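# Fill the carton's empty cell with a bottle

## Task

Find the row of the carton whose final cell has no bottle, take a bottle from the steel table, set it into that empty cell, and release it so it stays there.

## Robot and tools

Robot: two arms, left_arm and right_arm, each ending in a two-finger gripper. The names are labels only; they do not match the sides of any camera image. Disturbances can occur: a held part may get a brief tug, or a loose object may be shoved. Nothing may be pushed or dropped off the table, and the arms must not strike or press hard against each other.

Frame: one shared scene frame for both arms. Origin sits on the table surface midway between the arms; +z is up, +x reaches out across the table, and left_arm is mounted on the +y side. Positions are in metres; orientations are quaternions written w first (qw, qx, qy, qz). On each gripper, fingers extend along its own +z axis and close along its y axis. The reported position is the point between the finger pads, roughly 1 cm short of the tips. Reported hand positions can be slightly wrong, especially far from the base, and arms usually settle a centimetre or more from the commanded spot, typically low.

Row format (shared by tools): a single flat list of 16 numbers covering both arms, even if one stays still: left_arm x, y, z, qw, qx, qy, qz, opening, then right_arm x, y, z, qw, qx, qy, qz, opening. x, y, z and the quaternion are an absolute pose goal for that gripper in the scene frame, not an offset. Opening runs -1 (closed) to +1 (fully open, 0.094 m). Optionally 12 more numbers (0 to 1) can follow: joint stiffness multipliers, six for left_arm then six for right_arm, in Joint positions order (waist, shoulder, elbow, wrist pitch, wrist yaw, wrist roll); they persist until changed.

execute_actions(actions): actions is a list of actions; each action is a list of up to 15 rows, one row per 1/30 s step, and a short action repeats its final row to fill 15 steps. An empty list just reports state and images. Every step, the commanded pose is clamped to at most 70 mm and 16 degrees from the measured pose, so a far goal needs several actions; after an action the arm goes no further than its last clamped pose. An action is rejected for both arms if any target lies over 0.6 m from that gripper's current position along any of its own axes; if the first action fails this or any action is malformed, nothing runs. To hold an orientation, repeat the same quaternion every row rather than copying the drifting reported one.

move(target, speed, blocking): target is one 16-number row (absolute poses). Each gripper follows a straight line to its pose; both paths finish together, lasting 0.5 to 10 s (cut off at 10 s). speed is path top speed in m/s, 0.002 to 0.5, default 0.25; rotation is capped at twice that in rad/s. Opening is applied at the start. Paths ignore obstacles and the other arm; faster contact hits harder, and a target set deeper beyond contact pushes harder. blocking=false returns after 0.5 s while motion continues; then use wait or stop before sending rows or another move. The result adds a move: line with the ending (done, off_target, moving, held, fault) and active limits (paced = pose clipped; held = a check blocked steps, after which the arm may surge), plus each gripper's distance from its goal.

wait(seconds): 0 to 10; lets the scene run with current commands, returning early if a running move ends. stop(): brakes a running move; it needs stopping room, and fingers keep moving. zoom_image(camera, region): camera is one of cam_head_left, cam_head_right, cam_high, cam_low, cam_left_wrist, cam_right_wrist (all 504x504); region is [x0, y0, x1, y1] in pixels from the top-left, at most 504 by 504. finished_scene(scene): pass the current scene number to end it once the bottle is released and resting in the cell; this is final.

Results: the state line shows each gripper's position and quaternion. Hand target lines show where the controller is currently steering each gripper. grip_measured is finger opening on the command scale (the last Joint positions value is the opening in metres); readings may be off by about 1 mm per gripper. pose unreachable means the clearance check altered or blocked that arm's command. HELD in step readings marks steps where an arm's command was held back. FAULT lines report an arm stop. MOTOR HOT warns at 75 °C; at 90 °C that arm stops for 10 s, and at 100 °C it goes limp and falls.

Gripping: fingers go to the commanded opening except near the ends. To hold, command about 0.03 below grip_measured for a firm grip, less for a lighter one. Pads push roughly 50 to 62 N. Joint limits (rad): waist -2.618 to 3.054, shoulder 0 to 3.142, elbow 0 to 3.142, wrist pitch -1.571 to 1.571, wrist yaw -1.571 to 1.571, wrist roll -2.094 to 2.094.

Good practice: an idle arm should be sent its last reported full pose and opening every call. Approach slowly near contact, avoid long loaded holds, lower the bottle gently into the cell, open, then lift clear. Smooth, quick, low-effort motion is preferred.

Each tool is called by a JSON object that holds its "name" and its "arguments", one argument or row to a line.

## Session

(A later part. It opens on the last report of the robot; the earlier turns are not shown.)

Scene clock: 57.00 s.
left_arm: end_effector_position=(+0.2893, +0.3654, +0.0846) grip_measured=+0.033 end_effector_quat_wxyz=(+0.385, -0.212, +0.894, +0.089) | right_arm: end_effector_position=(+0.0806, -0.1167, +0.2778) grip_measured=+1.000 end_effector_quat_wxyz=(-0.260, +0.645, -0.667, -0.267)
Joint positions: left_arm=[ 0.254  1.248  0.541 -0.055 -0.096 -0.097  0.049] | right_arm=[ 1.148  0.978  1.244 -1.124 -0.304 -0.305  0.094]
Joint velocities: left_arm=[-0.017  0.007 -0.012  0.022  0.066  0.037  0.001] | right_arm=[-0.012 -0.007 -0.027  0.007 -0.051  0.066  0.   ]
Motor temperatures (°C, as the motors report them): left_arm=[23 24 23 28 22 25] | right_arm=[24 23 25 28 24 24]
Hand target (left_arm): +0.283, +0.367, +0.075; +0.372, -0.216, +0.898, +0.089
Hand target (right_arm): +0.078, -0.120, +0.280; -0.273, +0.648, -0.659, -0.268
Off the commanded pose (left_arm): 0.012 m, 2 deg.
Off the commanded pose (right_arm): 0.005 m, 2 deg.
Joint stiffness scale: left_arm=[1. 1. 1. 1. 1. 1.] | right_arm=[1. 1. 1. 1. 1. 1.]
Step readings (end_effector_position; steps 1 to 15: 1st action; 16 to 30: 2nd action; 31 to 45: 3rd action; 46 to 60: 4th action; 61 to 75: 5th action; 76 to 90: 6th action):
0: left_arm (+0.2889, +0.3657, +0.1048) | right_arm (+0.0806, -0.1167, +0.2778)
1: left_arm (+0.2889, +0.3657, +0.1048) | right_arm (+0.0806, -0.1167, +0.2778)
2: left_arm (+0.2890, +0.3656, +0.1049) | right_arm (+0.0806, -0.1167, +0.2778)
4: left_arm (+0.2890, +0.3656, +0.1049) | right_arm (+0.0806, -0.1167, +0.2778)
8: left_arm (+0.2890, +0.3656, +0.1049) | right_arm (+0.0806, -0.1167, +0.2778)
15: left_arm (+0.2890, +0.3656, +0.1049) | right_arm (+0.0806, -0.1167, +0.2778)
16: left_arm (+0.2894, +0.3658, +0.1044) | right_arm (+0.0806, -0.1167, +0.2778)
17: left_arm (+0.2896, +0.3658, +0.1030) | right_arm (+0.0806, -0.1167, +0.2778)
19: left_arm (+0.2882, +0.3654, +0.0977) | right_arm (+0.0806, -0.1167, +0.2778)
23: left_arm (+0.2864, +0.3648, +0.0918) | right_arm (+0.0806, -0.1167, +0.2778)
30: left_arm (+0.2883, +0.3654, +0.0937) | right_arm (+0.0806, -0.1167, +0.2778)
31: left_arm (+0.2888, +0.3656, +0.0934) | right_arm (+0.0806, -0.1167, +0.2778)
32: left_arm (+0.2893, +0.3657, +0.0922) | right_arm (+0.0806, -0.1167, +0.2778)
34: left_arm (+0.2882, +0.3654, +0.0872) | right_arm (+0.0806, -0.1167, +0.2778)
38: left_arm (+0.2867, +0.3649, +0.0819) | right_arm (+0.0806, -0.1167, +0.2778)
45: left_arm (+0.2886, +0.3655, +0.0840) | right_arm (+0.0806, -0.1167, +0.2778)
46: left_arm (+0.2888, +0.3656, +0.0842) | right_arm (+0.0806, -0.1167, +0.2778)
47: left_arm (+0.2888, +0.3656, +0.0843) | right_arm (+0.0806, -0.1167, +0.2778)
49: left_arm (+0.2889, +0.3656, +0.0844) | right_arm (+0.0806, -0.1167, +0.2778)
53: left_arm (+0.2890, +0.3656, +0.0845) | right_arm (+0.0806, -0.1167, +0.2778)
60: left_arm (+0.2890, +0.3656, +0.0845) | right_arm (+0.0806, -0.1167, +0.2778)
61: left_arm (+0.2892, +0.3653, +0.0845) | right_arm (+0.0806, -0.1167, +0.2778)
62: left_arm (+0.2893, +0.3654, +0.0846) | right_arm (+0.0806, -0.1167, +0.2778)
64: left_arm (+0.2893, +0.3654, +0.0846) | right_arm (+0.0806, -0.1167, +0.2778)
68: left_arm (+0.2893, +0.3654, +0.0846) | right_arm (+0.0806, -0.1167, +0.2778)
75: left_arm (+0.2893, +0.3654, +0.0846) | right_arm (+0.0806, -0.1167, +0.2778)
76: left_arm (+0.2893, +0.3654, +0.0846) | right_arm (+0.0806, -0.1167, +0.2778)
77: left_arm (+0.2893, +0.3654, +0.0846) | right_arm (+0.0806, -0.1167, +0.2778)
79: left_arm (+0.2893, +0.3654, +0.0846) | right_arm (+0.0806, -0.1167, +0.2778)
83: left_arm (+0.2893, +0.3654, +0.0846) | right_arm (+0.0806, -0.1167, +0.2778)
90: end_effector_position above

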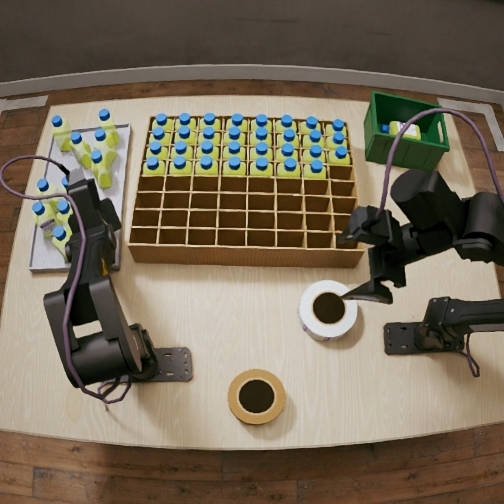

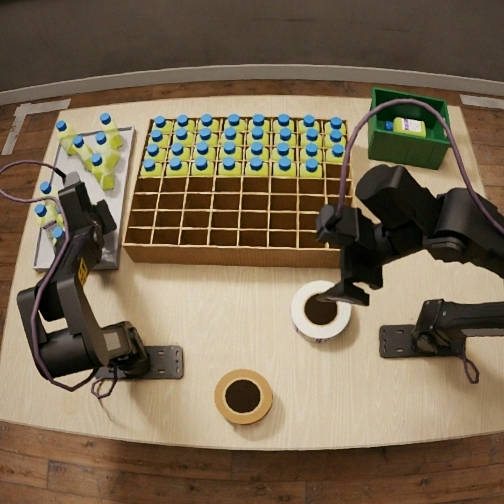

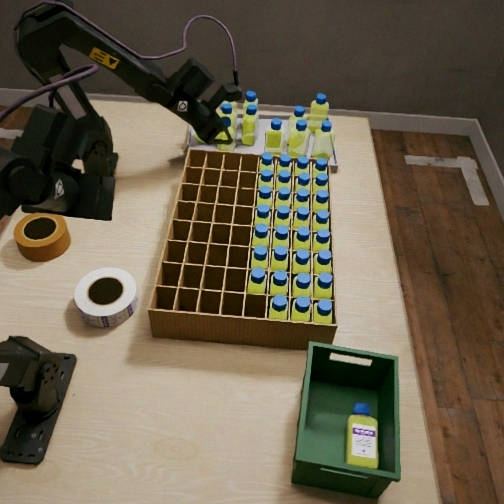

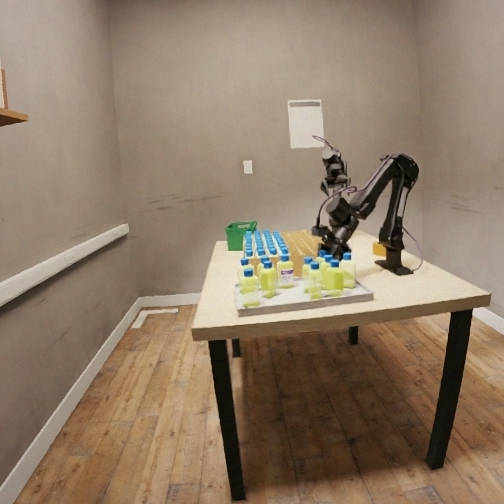

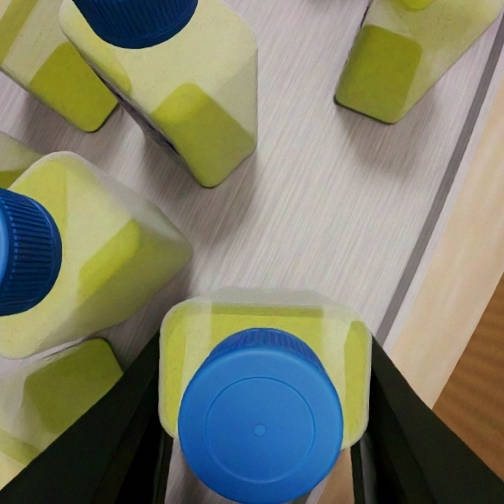

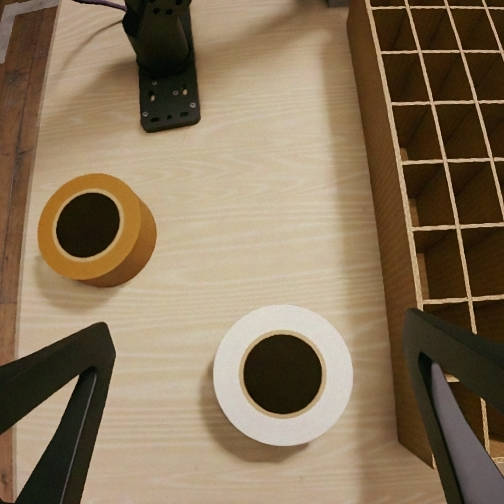

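{"name": "move", "arguments": {
  "target": [0.283, 0.365, 0.215, 0.3721, -0.2157, 0.8984, 0.0893, -0.03, 0.045, -0.16, 0.27, 0.2586, -0.6812, 0.6242, 0.2822, 1],
  "speed": 0.3
}}

{"name": "move", "arguments": {
  "target": [0.03, 0.0, 0.17, 0.2822, 0.6242, 0.6812, -0.2586, -0.03, 0.045, -0.16, 0.27, 0.2586, -0.6812, 0.6242, 0.2822, 1],
  "speed": 0.4
}}

Scene clock: 60.40 s.
left_arm: end_effector_position=(+0.2775, +0.3614, +0.2095) grip_measured=+0.033 end_effector_quat_wxyz=(+0.367, -0.213, +0.901, +0.087) | right_arm: end_effector_position=(+0.0524, -0.1539, +0.2752) grip_measured=+1.000 end_effector_quat_wxyz=(-0.270, +0.674, -0.629, -0.278)
Joint positions: left_arm=[ 0.254  1.123  1.005 -0.683 -0.096 -0.097  0.049] | right_arm=[ 1.16   0.807  1.168 -1.197 -0.343 -0.378  0.094]
Joint velocities: left_arm=[ 0.007 -0.007  0.002  0.022 -0.022  0.051 -0.001] | right_arm=[ 0.017 -0.002 -0.002  0.007 -0.037 -0.022  0.   ]
Motor temperatures (°C, as the motors report them): left_arm=[23 24 23 28 22 25] | right_arm=[24 23 25 28 24 24]
Hand target (left_arm): +0.279, +0.364, +0.215; +0.372, -0.216, +0.898, +0.089
Hand target (right_arm): +0.045, -0.160, +0.270; -0.258, +0.681, -0.624, -0.282
Off the commanded pose (left_arm): 0.009 m, 1 deg.
Off the commanded pose (right_arm): 0.011 m, 2 deg.
Joint stiffness scale: left_arm=[1. 1. 1. 1. 1. 1.] | right_arm=[1. 1. 1. 1. 1. 1.]
move: off_target (right_arm)

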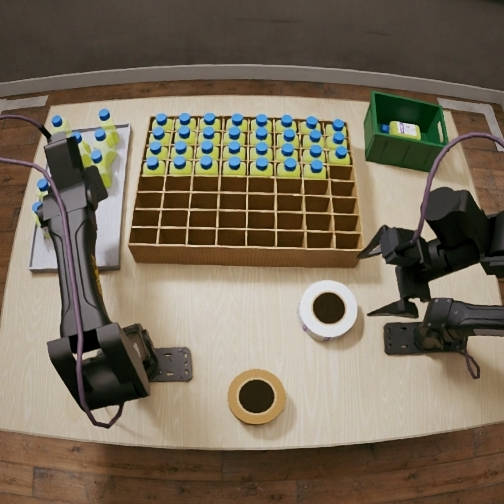

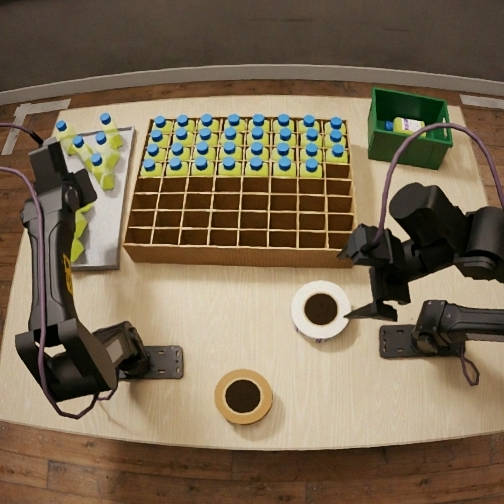

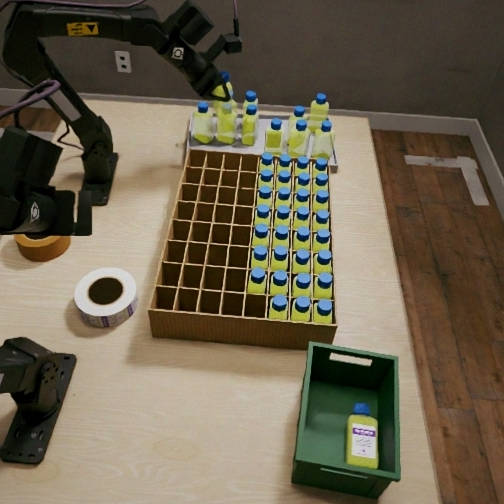

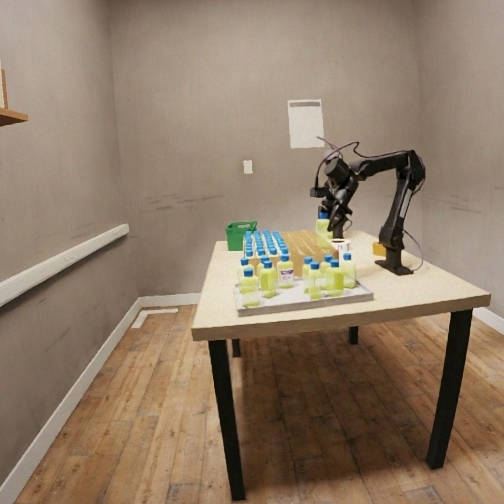

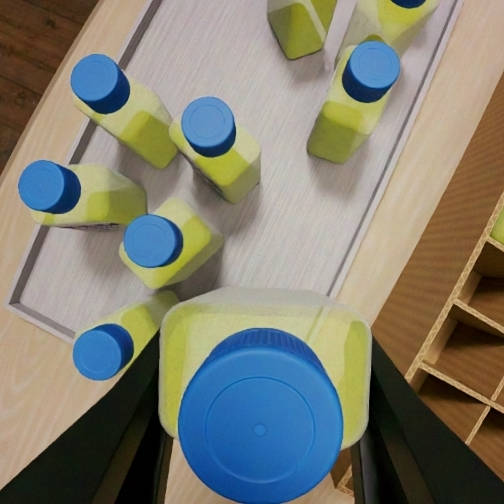

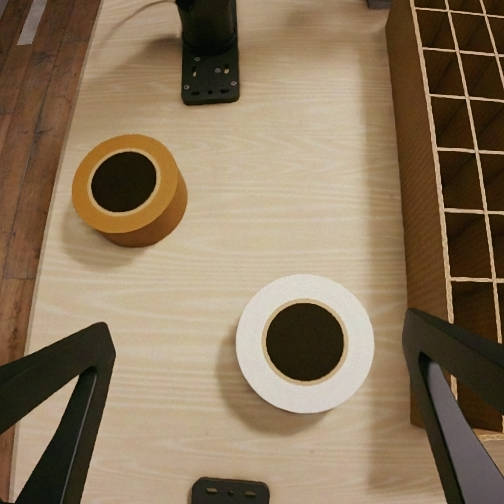

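Scene clock: 63.50 s.
left_arm: end_effector_position=(+0.0385, +0.0015, +0.1679) grip_measured=+0.033 end_effector_quat_wxyz=(+0.292, +0.612, +0.686, -0.265) | right_arm: end_effector_position=(+0.0523, -0.1539, +0.2752) grip_measured=+1.000 end_effector_quat_wxyz=(-0.270, +0.674, -0.628, -0.278)
Joint positions: left_arm=[-1.202  0.729  0.673 -0.733  0.243  0.228  0.049] | right_arm=[ 1.16   0.807  1.168 -1.197 -0.344 -0.379  0.094]
Joint velocities: left_arm=[-0.022 -0.022  0.002 -0.037  0.022 -0.037  0.   ] | right_arm=[-0.007 -0.012  0.002  0.037 -0.007 -0.051  0.   ]
Motor temperatures (°C, as the motors report them): left_arm=[23 24 23 28 22 25] | right_arm=[24 23 25 28 24 24]
Hand target (left_arm): +0.035, -0.003, +0.168; +0.292, +0.619, +0.677, -0.272
Hand target (right_arm): +0.045, -0.160, +0.270; -0.259, +0.681, -0.624, -0.282
Off the commanded pose (left_arm): 0.009 m, 2 deg.
Off the commanded pose (right_arm): 0.011 m, 2 deg.
Joint stiffness scale: left_arm=[1. 1. 1. 1. 1. 1.] | right_arm=[1. 1. 1. 1. 1. 1.]
move: off_target (right_arm)

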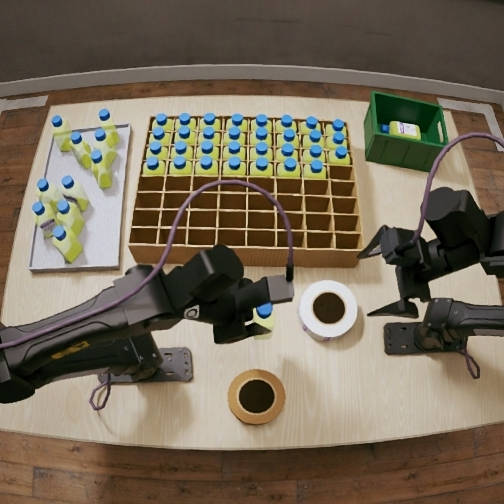

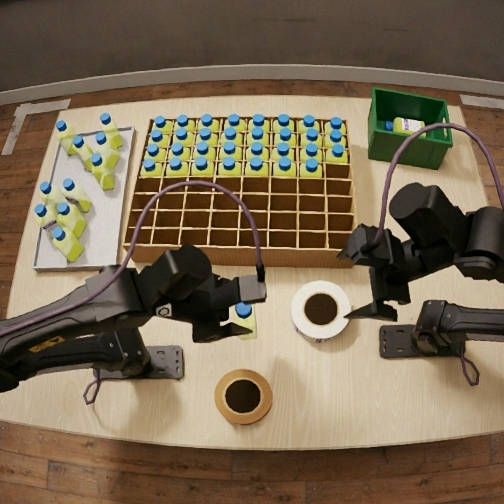

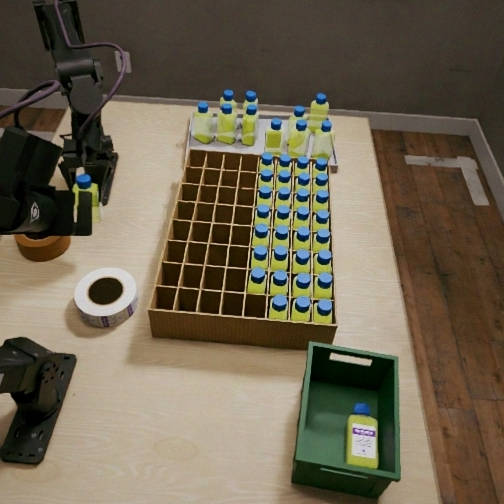

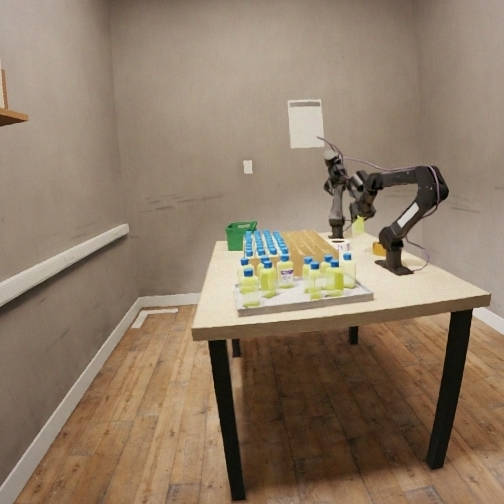

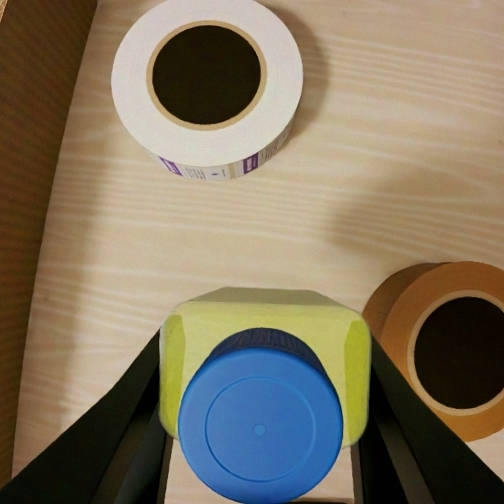

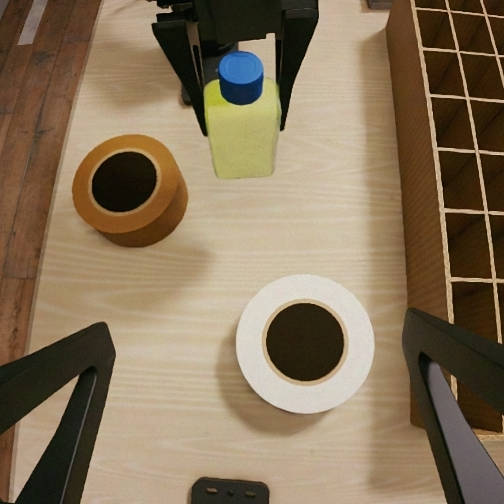

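{"name": "move", "arguments": {
  "target": [0.036, -0.002, 0.086, 0.2822, 0.6242, 0.6812, -0.2586, -0.03, 0.045, -0.16, 0.27, 0.2586, -0.6812, 0.6242, 0.2822, 1],
  "speed": 0.15
}}

Scene clock: 65.60 s.
left_arm: end_effector_position=(+0.0388, -0.0014, +0.0878) grip_measured=+0.033 end_effector_quat_wxyz=(+0.282, +0.618, +0.686, -0.258) | right_arm: end_effector_position=(+0.0523, -0.1539, +0.2752) grip_measured=+1.000 end_effector_quat_wxyz=(-0.270, +0.675, -0.628, -0.278)
Joint positions: left_arm=[-1.211  0.76   0.378 -0.433  0.236  0.236  0.049] | right_arm=[ 1.16   0.807  1.168 -1.197 -0.344 -0.379  0.094]
Joint velocities: left_arm=[ 0.002  0.007 -0.022  0.066  0.007  0.022 -0.001] | right_arm=[-0.002  0.012 -0.007 -0.007 -0.11  -0.051  0.   ]
Motor temperatures (°C, as the motors report them): left_arm=[23 24 23 29 22 25] | right_arm=[24 23 25 28 24 24]
Hand target (left_arm): +0.037, -0.004, +0.086; +0.282, +0.624, +0.681, -0.259
Hand target (right_arm): +0.045, -0.160, +0.270; -0.259, +0.681, -0.624, -0.282
Off the commanded pose (left_arm): 0.003 m, 1 deg.
Off the commanded pose (right_arm): 0.011 m, 2 deg.
Joint stiffness scale: left_arm=[1. 1. 1. 1. 1. 1.] | right_arm=[1. 1. 1. 1. 1. 1.]
move: off_target (right_arm)

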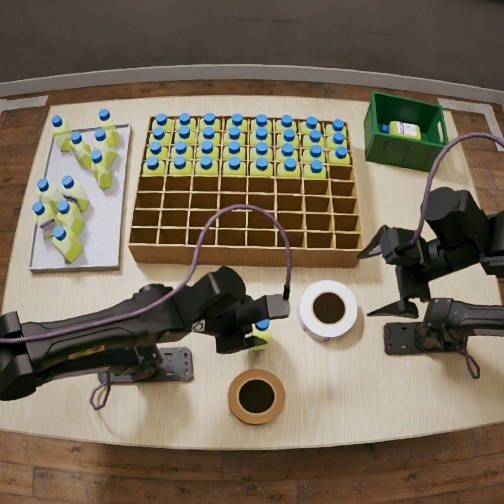

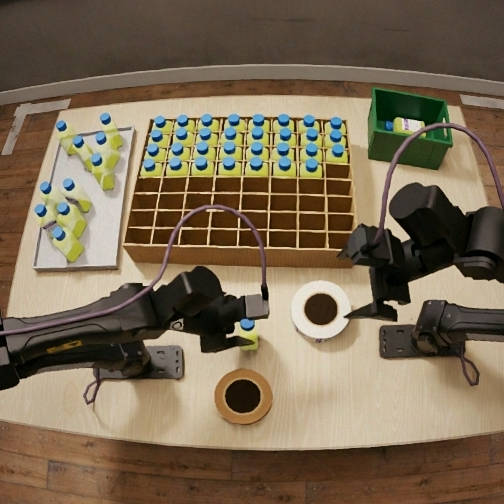

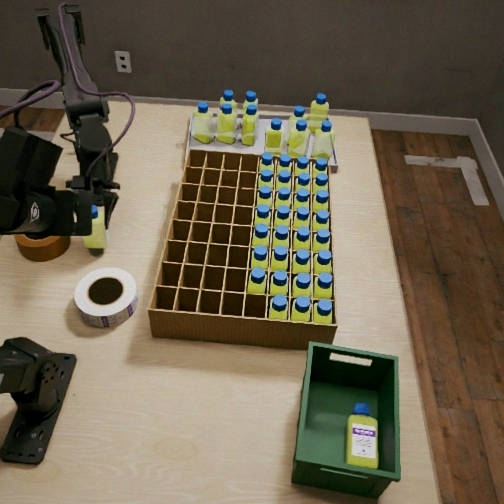

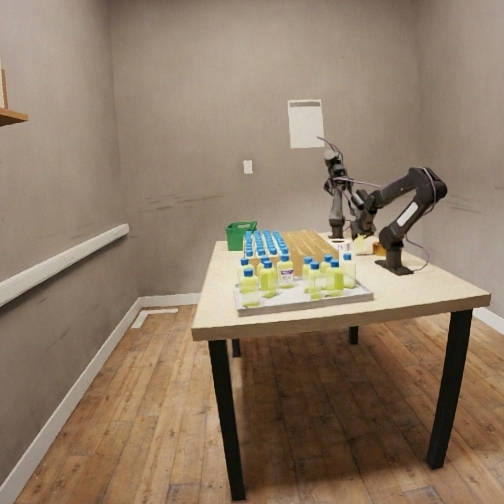

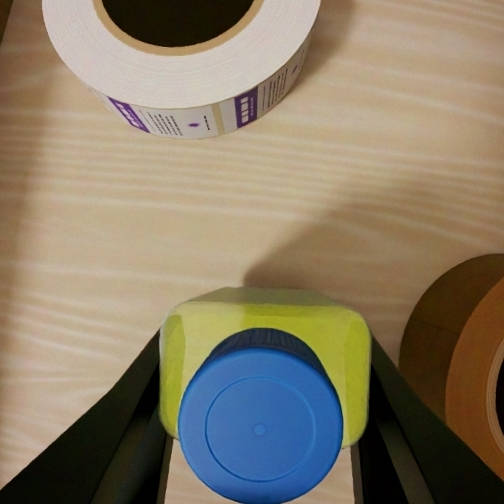

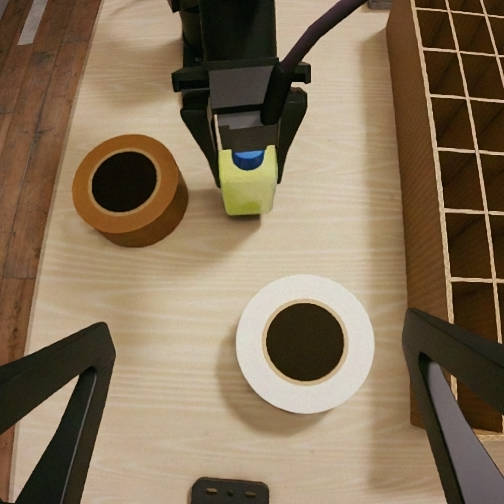

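{"name": "execute_actions", "arguments": {
  "actions": [
    [[0.036, -0.002, 0.080, 0.2822, 0.6242, 0.6812, -0.2586, -0.03, 0.045, -0.16, 0.27, 0.2586, -0.6812, 0.6242, 0.2822, 1]],
    [[0.036, -0.002, 0.080, 0.2822, 0.6242, 0.6812, -0.2586, 0.3, 0.045, -0.16, 0.27, 0.2586, -0.6812, 0.6242, 0.2822, 1]]
  ]
}}

{"name": "move", "arguments": {
  "target": [0.025, 0.15, 0.235, 0.2822, 0.6242, 0.6812, -0.2586, 0.3, 0.045, -0.071, 0.175, 0.2586, -0.6812, 0.6242, 0.2822, 0.0],
  "speed": 0.25
}}

Scene clock: 67.80 s.
left_arm: end_effector_position=(+0.0393, -0.0032, +0.0847) grip_measured=+0.298 end_effector_quat_wxyz=(+0.289, +0.618, +0.683, -0.262) | right_arm: end_effector_position=(+0.0523, -0.1539, +0.2752) grip_measured=+1.000 end_effector_quat_wxyz=(-0.270, +0.675, -0.628, -0.278)
Joint positions: left_arm=[-1.212  0.76   0.355 -0.393  0.237  0.236  0.061] | right_arm=[ 1.16   0.807  1.168 -1.197 -0.344 -0.379  0.094]
Joint velocities: left_arm=[-0.007  0.012 -0.002 -0.007  0.066 -0.037 -0.   ] | right_arm=[-0.012 -0.007 -0.002  0.007  0.022 -0.051  0.   ]
Motor temperatures (°C, as the motors report them): left_arm=[23 24 23 29 22 25] | right_arm=[24 23 25 28 24 24]
Hand target (left_arm): +0.036, -0.002, +0.080; +0.282, +0.624, +0.681, -0.259
Hand target (right_arm): +0.045, -0.160, +0.270; -0.259, +0.681, -0.624, -0.282
Off the commanded pose (left_arm): 0.006 m, 1 deg.
Off the commanded pose (right_arm): 0.011 m, 2 deg.
Joint stiffness scale: left_arm=[1. 1. 1. 1. 1. 1.] | right_arm=[1. 1. 1. 1. 1. 1.]
Step readings (end_effector_position; steps 1 to 15: 1st action; 16 to 30: 2nd action):
0: left_arm (+0.0389, -0.0016, +0.0880) | right_arm (+0.0523, -0.1539, +0.2752)
1: left_arm (+0.0389, -0.0017, +0.0875) | right_arm (+0.0523, -0.1539, +0.2752)
2: left_arm (+0.0389, -0.0018, +0.0866) | right_arm (+0.0523, -0.1539, +0.2752)
4: left_arm (+0.0383, -0.0004, +0.0833) | right_arm (+0.0523, -0.1539, +0.2752)
8: left_arm (+0.0377, +0.0010, +0.0804) | right_arm (+0.0523, -0.1539, +0.2752)
15: left_arm (+0.0381, +0.0002, +0.0812) | right_arm (+0.0523, -0.1539, +0.2752)
16: left_arm (+0.0382, +0.0001, +0.0813) | right_arm (+0.0523, -0.1539, +0.2752)
17: left_arm (+0.0385, -0.0006, +0.0820) | right_arm (+0.0523, -0.1539, +0.2752)
19: left_arm (+0.0384, -0.0014, +0.0828) | right_arm (+0.0523, -0.1539, +0.2752)
23: left_arm (+0.0390, -0.0026, +0.0841) | right_arm (+0.0523, -0.1539, +0.2752)
30: end_effector_position above

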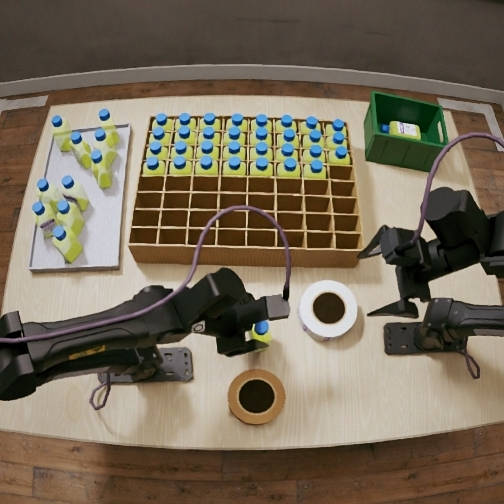

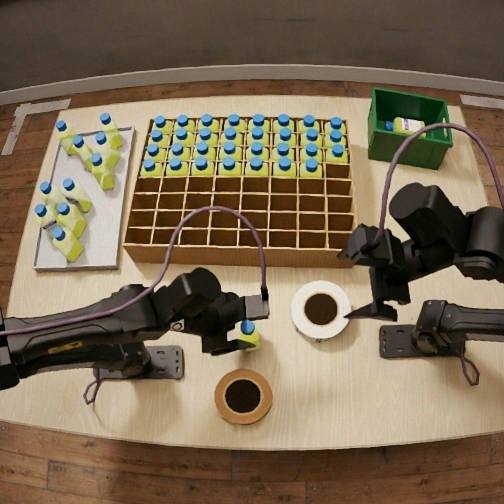

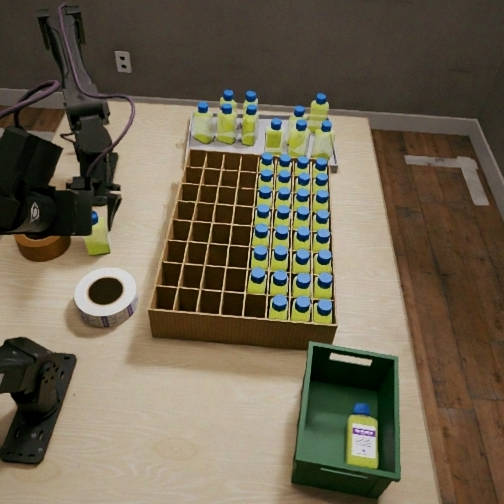

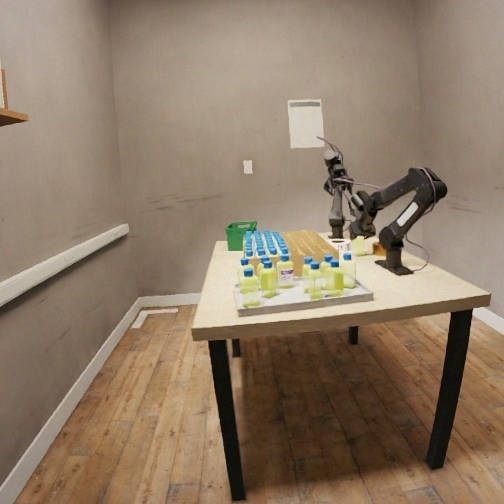

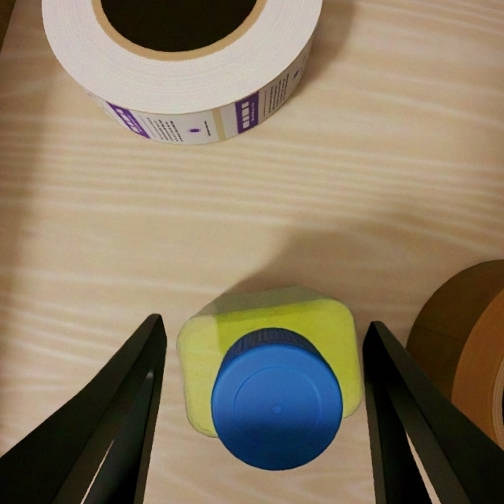

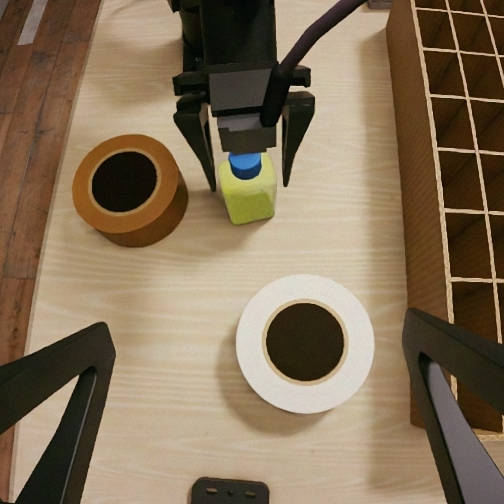

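Scene clock: 69.53 s.
left_arm: end_effector_position=(+0.0206, +0.1513, +0.2289) grip_measured=+0.298 end_effector_quat_wxyz=(+0.306, +0.609, +0.723, -0.110) | right_arm: end_effector_position=(+0.0463, -0.0703, +0.1809) grip_measured=+0.002 end_effector_quat_wxyz=(-0.259, +0.680, -0.623, -0.287)
Joint positions: left_arm=[-0.809  0.457  1.075 -1.551  0.189  0.603  0.061] | right_arm=[ 1.372  0.978  0.813 -0.638 -0.229 -0.224  0.047]
Joint velocities: left_arm=[-0.168 -0.002 -0.002  0.081 -0.125 -0.168 -0.001] | right_arm=[-0.002  0.002  0.007 -0.095  0.066  0.022 -0.   ]
Motor temperatures (°C, as the motors report them): left_arm=[23 24 24 29 22 25] | right_arm=[24 23 25 28 24 24]
Hand target (left_arm): +0.020, +0.154, +0.231; +0.301, +0.606, +0.729, -0.108
Hand target (right_arm): +0.046, -0.069, +0.176; -0.256, +0.680, -0.625, -0.284
Off the commanded pose (left_arm): 0.008 m, 18 deg; orientation clipped at the last step of the last action.
Off the commanded pose (right_arm): 0.006 m, 1 deg.
Joint stiffness scale: left_arm=[1. 1. 1. 1. 1. 1.] | right_arm=[1. 1. 1. 1. 1. 1.]
move: off_target (left_arm); limits=paced

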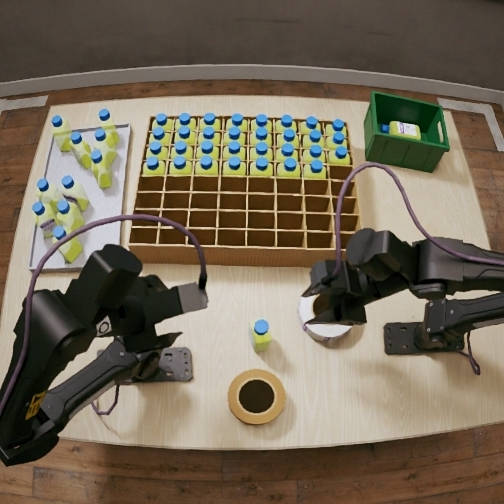

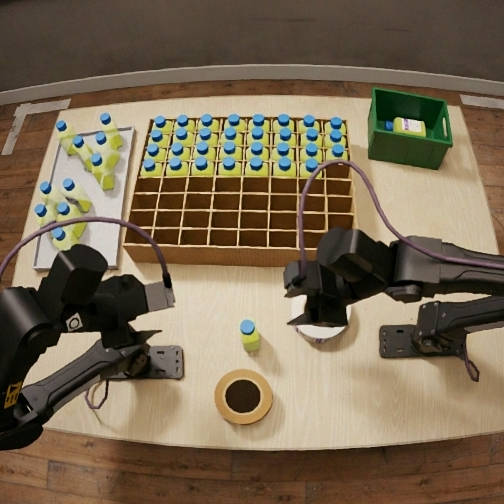

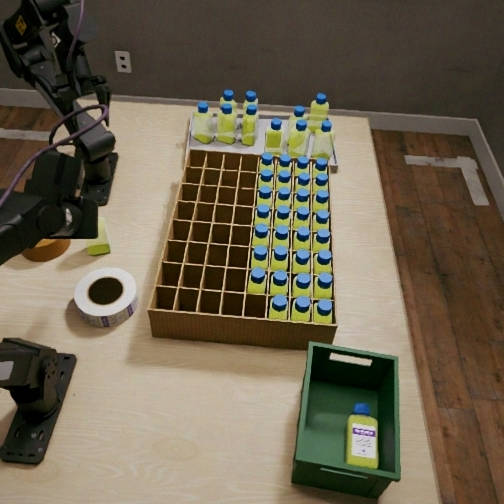

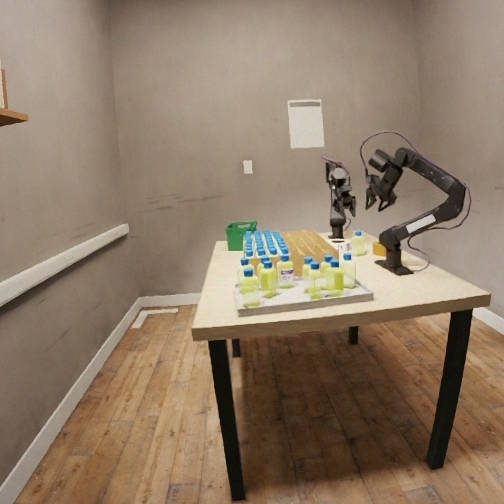

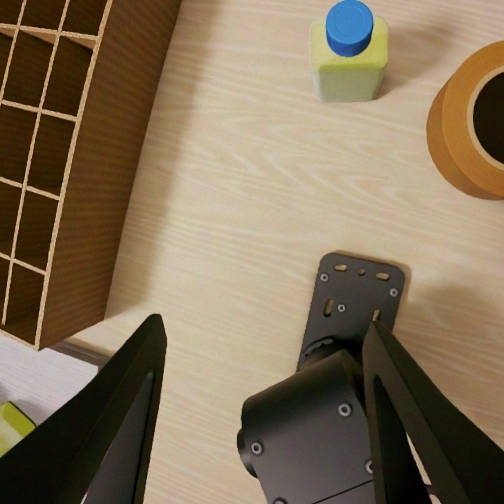

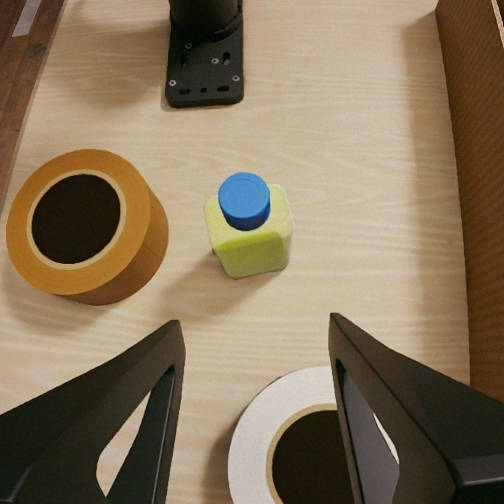

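{"name": "move", "arguments": {
  "target": [0.0206, 0.1513, 0.2289, 0.306, 0.609, 0.723, -0.110, 0.3, 0.037, -0.008, 0.091, 0.2356, -0.7280, 0.5688, 0.3016, 0.1],
  "speed": 0.15
}}

Scene clock: 72.83 s.
left_arm: end_effector_position=(+0.0224, +0.1519, +0.2293) grip_measured=+0.298 end_effector_quat_wxyz=(+0.307, +0.604, +0.727, -0.108) | right_arm: end_effector_position=(+0.0428, -0.0060, +0.0949) grip_measured=+0.098 end_effector_quat_wxyz=(-0.240, +0.723, -0.576, -0.297)
Joint positions: left_arm=[-0.817  0.457  1.075 -1.546  0.175  0.584  0.061] | right_arm=[ 1.389  1.36   0.698 -0.174 -0.299 -0.321  0.052]
Joint velocities: left_arm=[-0.007 -0.012 -0.002 -0.007  0.007  0.022 -0.001] | right_arm=[-0.007 -0.017  0.017 -0.022 -0.066  0.037  0.001]
Motor temperatures (°C, as the motors report them): left_arm=[23 24 24 29 22 25] | right_arm=[24 23 25 28 24 24]
Hand target (left_arm): +0.021, +0.151, +0.229; +0.306, +0.609, +0.723, -0.110
Hand target (right_arm): +0.038, -0.006, +0.091; -0.235, +0.728, -0.569, -0.302
Off the commanded pose (left_arm): 0.002 m, 1 deg.
Off the commanded pose (right_arm): 0.007 m, 1 deg.
Joint stiffness scale: left_arm=[1. 1. 1. 1. 1. 1.] | right_arm=[1. 1. 1. 1. 1. 1.]
move: done

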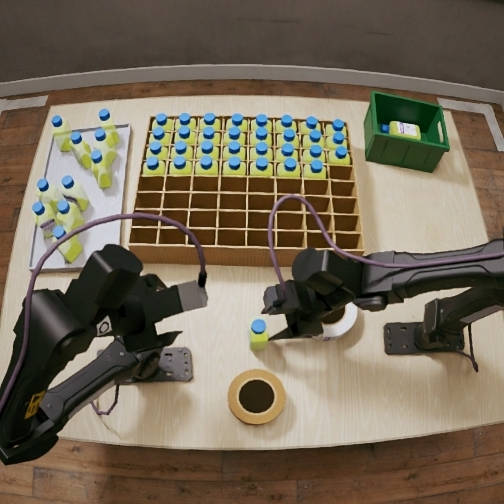

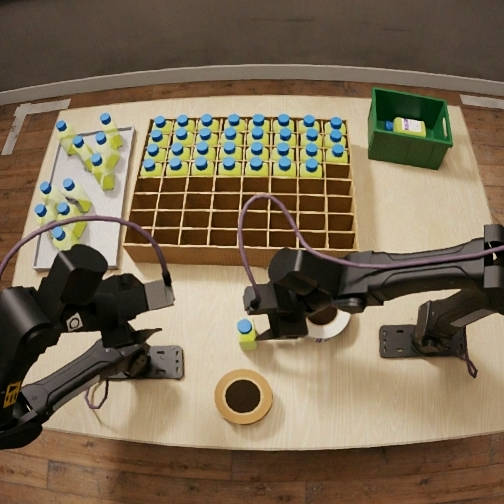

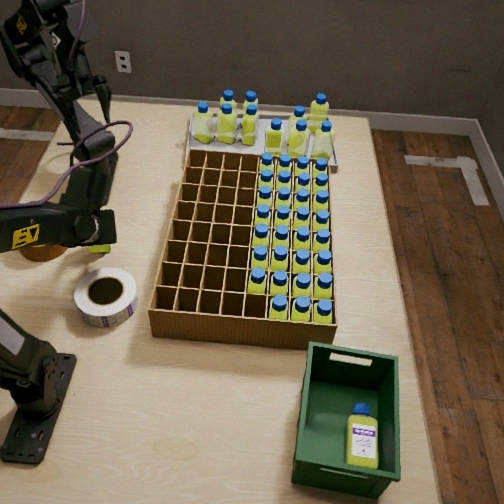

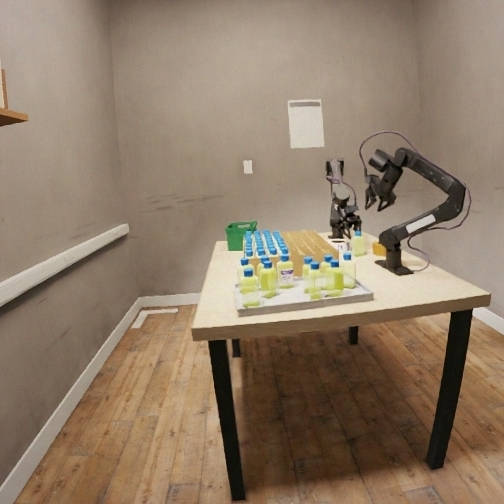

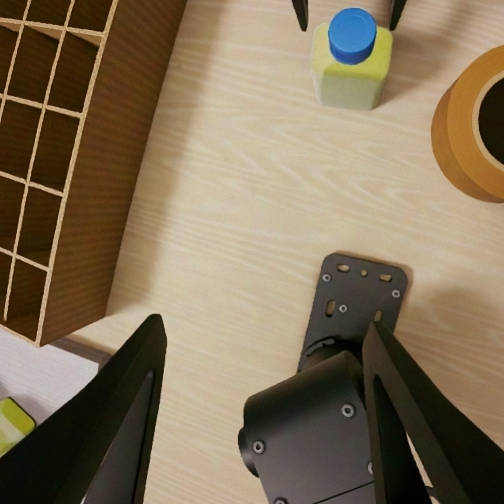

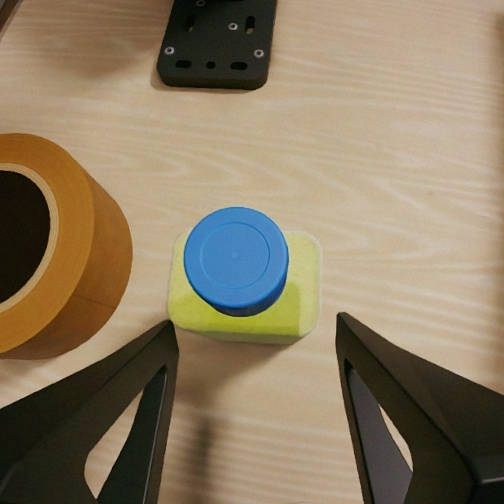

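{"name": "move", "arguments": {
  "target": [0.0206, 0.1513, 0.2289, 0.306, 0.609, 0.723, -0.110, 0.3, 0.025, 0.018, 0.081, 0.2356, -0.7280, 0.5688, 0.3016, 0.1],
  "speed": 0.1
}}

Scene clock: 74.70 s.
left_arm: end_effector_position=(+0.0227, +0.1517, +0.2295) grip_measured=+0.298 end_effector_quat_wxyz=(+0.308, +0.604, +0.727, -0.107) | right_arm: end_effector_position=(+0.0250, +0.0062, +0.0719) grip_measured=+0.098 end_effector_quat_wxyz=(-0.222, +0.731, -0.574, -0.295)
Joint positions: left_arm=[-0.817  0.457  1.075 -1.544  0.175  0.585  0.061] | right_arm=[ 1.454  1.464  0.698 -0.09  -0.276 -0.284  0.052]
Joint velocities: left_arm=[ 0.002  0.002 -0.007 -0.022  0.051  0.051 -0.001] | right_arm=[-0.017  0.002  0.012 -0.081  0.007  0.022  0.   ]
Motor temperatures (°C, as the motors report them): left_arm=[23 24 23 29 22 25] | right_arm=[24 23 25 29 24 24]
Hand target (left_arm): +0.021, +0.151, +0.229; +0.306, +0.609, +0.723, -0.110
Hand target (right_arm): +0.025, +0.018, +0.081; -0.235, +0.728, -0.569, -0.302
Off the commanded pose (left_arm): 0.002 m, 1 deg.
Off the commanded pose (right_arm): 0.015 m, 2 deg.
Joint stiffness scale: left_arm=[1. 1. 1. 1. 1. 1.] | right_arm=[1. 1. 1. 1. 1. 1.]
move: off_target (right_arm)

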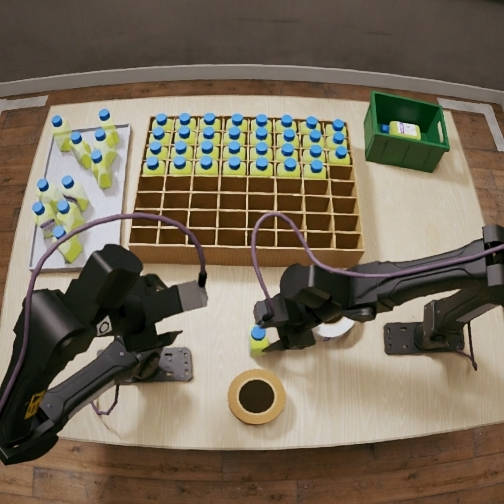

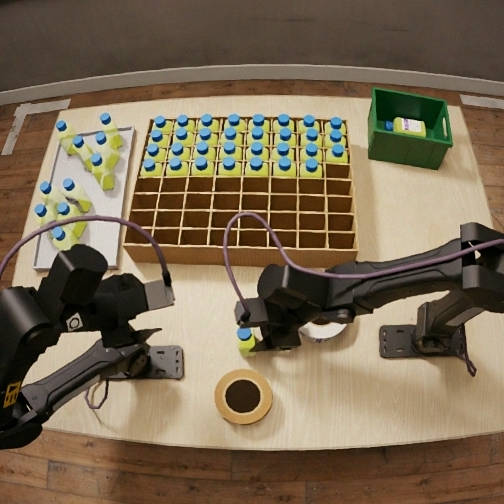

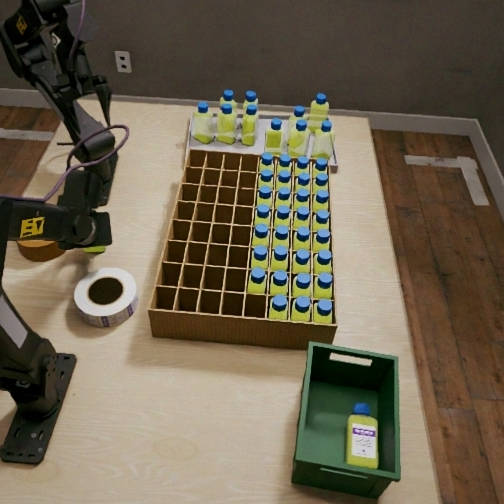

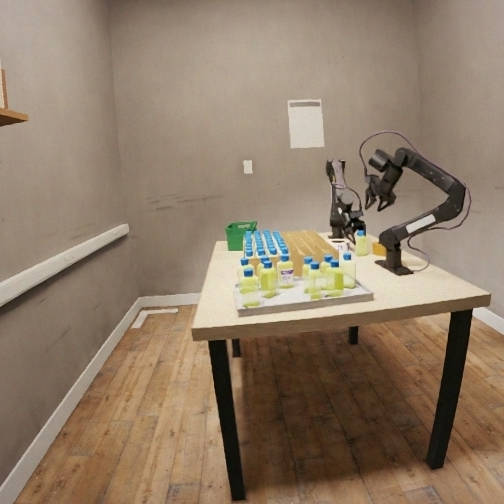

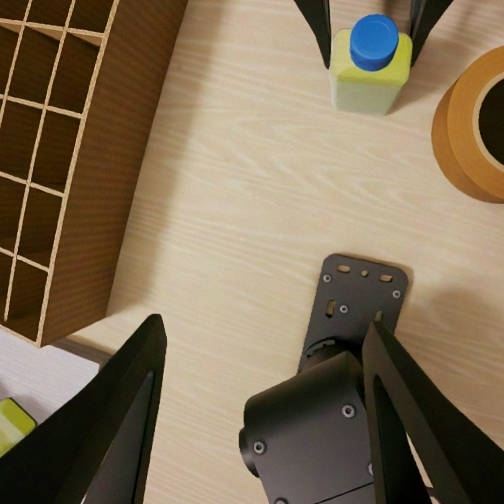

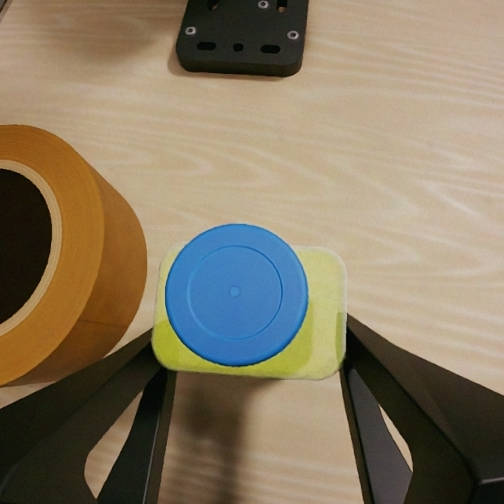

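{"name": "move", "arguments": {
  "target": [0.0206, 0.1513, 0.2289, 0.306, 0.609, 0.723, -0.110, 0.3, 0.015, 0.030, 0.092, 0.2356, -0.7280, 0.5688, 0.3016, 0.3],
  "speed": 0.1
}}

Scene clock: 76.73 s.
left_arm: end_effector_position=(+0.0228, +0.1515, +0.2297) grip_measured=+0.298 end_effector_quat_wxyz=(+0.309, +0.604, +0.727, -0.107) | right_arm: end_effector_position=(+0.0157, +0.0268, +0.0924) grip_measured=+0.299 end_effector_quat_wxyz=(-0.239, +0.728, -0.565, -0.306)
Joint positions: left_arm=[-0.817  0.457  1.075 -1.543  0.175  0.585  0.061] | right_arm=[ 1.498  1.48   0.77  -0.094 -0.248 -0.252  0.061]
Joint velocities: left_arm=[-0.017 -0.012 -0.007 -0.007 -0.051 -0.007  0.   ] | right_arm=[-0.017  0.002 -0.012 -0.007 -0.007  0.037  0.002]
Motor temperatures (°C, as the motors report them): left_arm=[23 24 23 29 22 25] | right_arm=[24 23 26 29 24 24]
Hand target (left_arm): +0.021, +0.151, +0.229; +0.306, +0.609, +0.723, -0.110
Hand target (right_arm): +0.015, +0.030, +0.092; -0.235, +0.728, -0.569, -0.302
Off the commanded pose (left_arm): 0.002 m, 1 deg.
Off the commanded pose (right_arm): 0.003 m, 1 deg.
Joint stiffness scale: left_arm=[1. 1. 1. 1. 1. 1.] | right_arm=[1. 1. 1. 1. 1. 1.]
move: done

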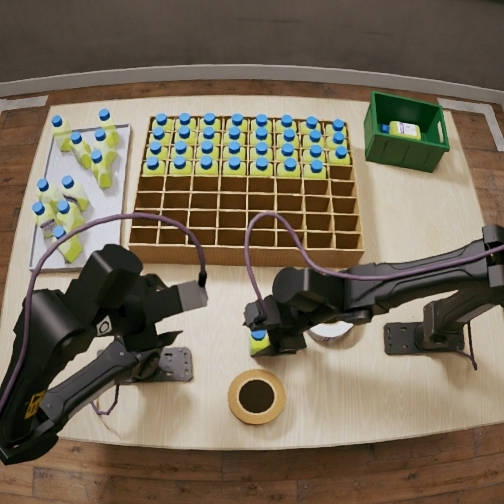

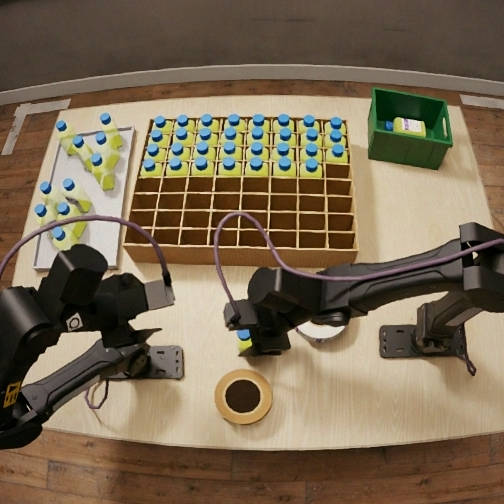

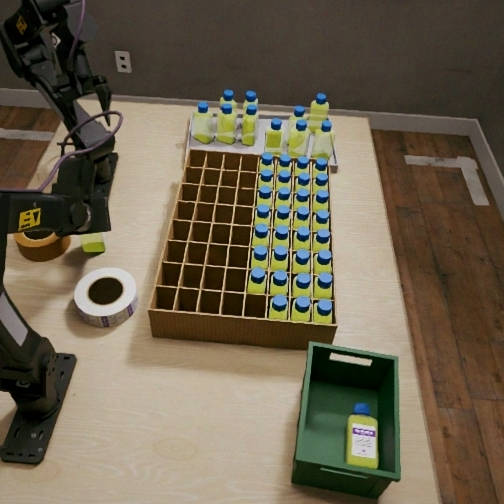

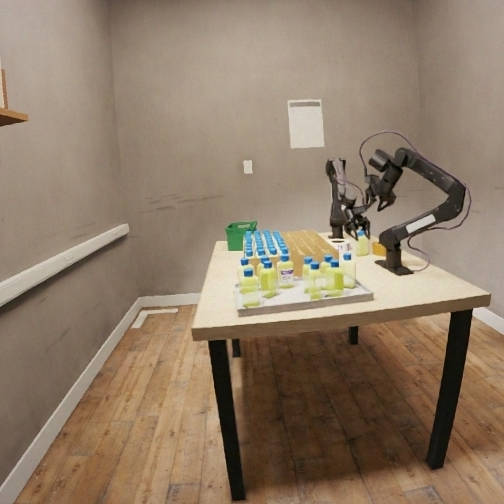

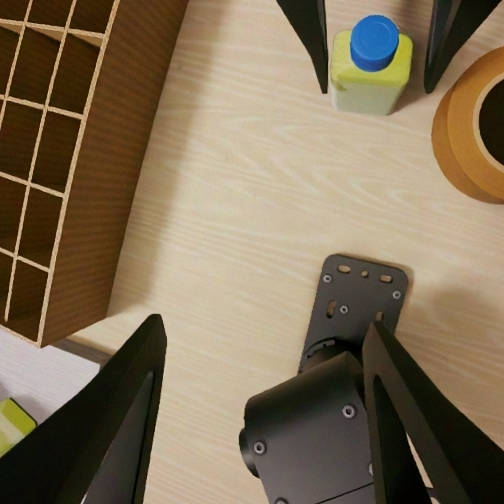

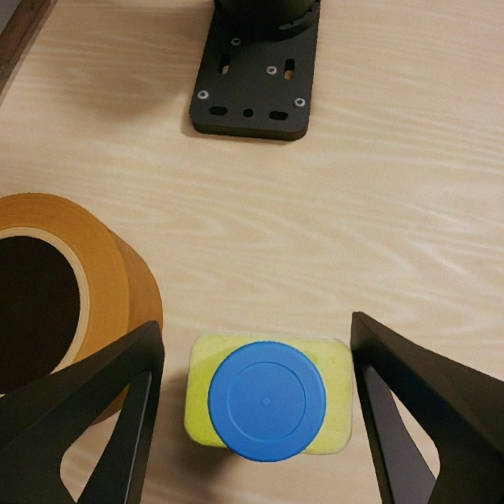

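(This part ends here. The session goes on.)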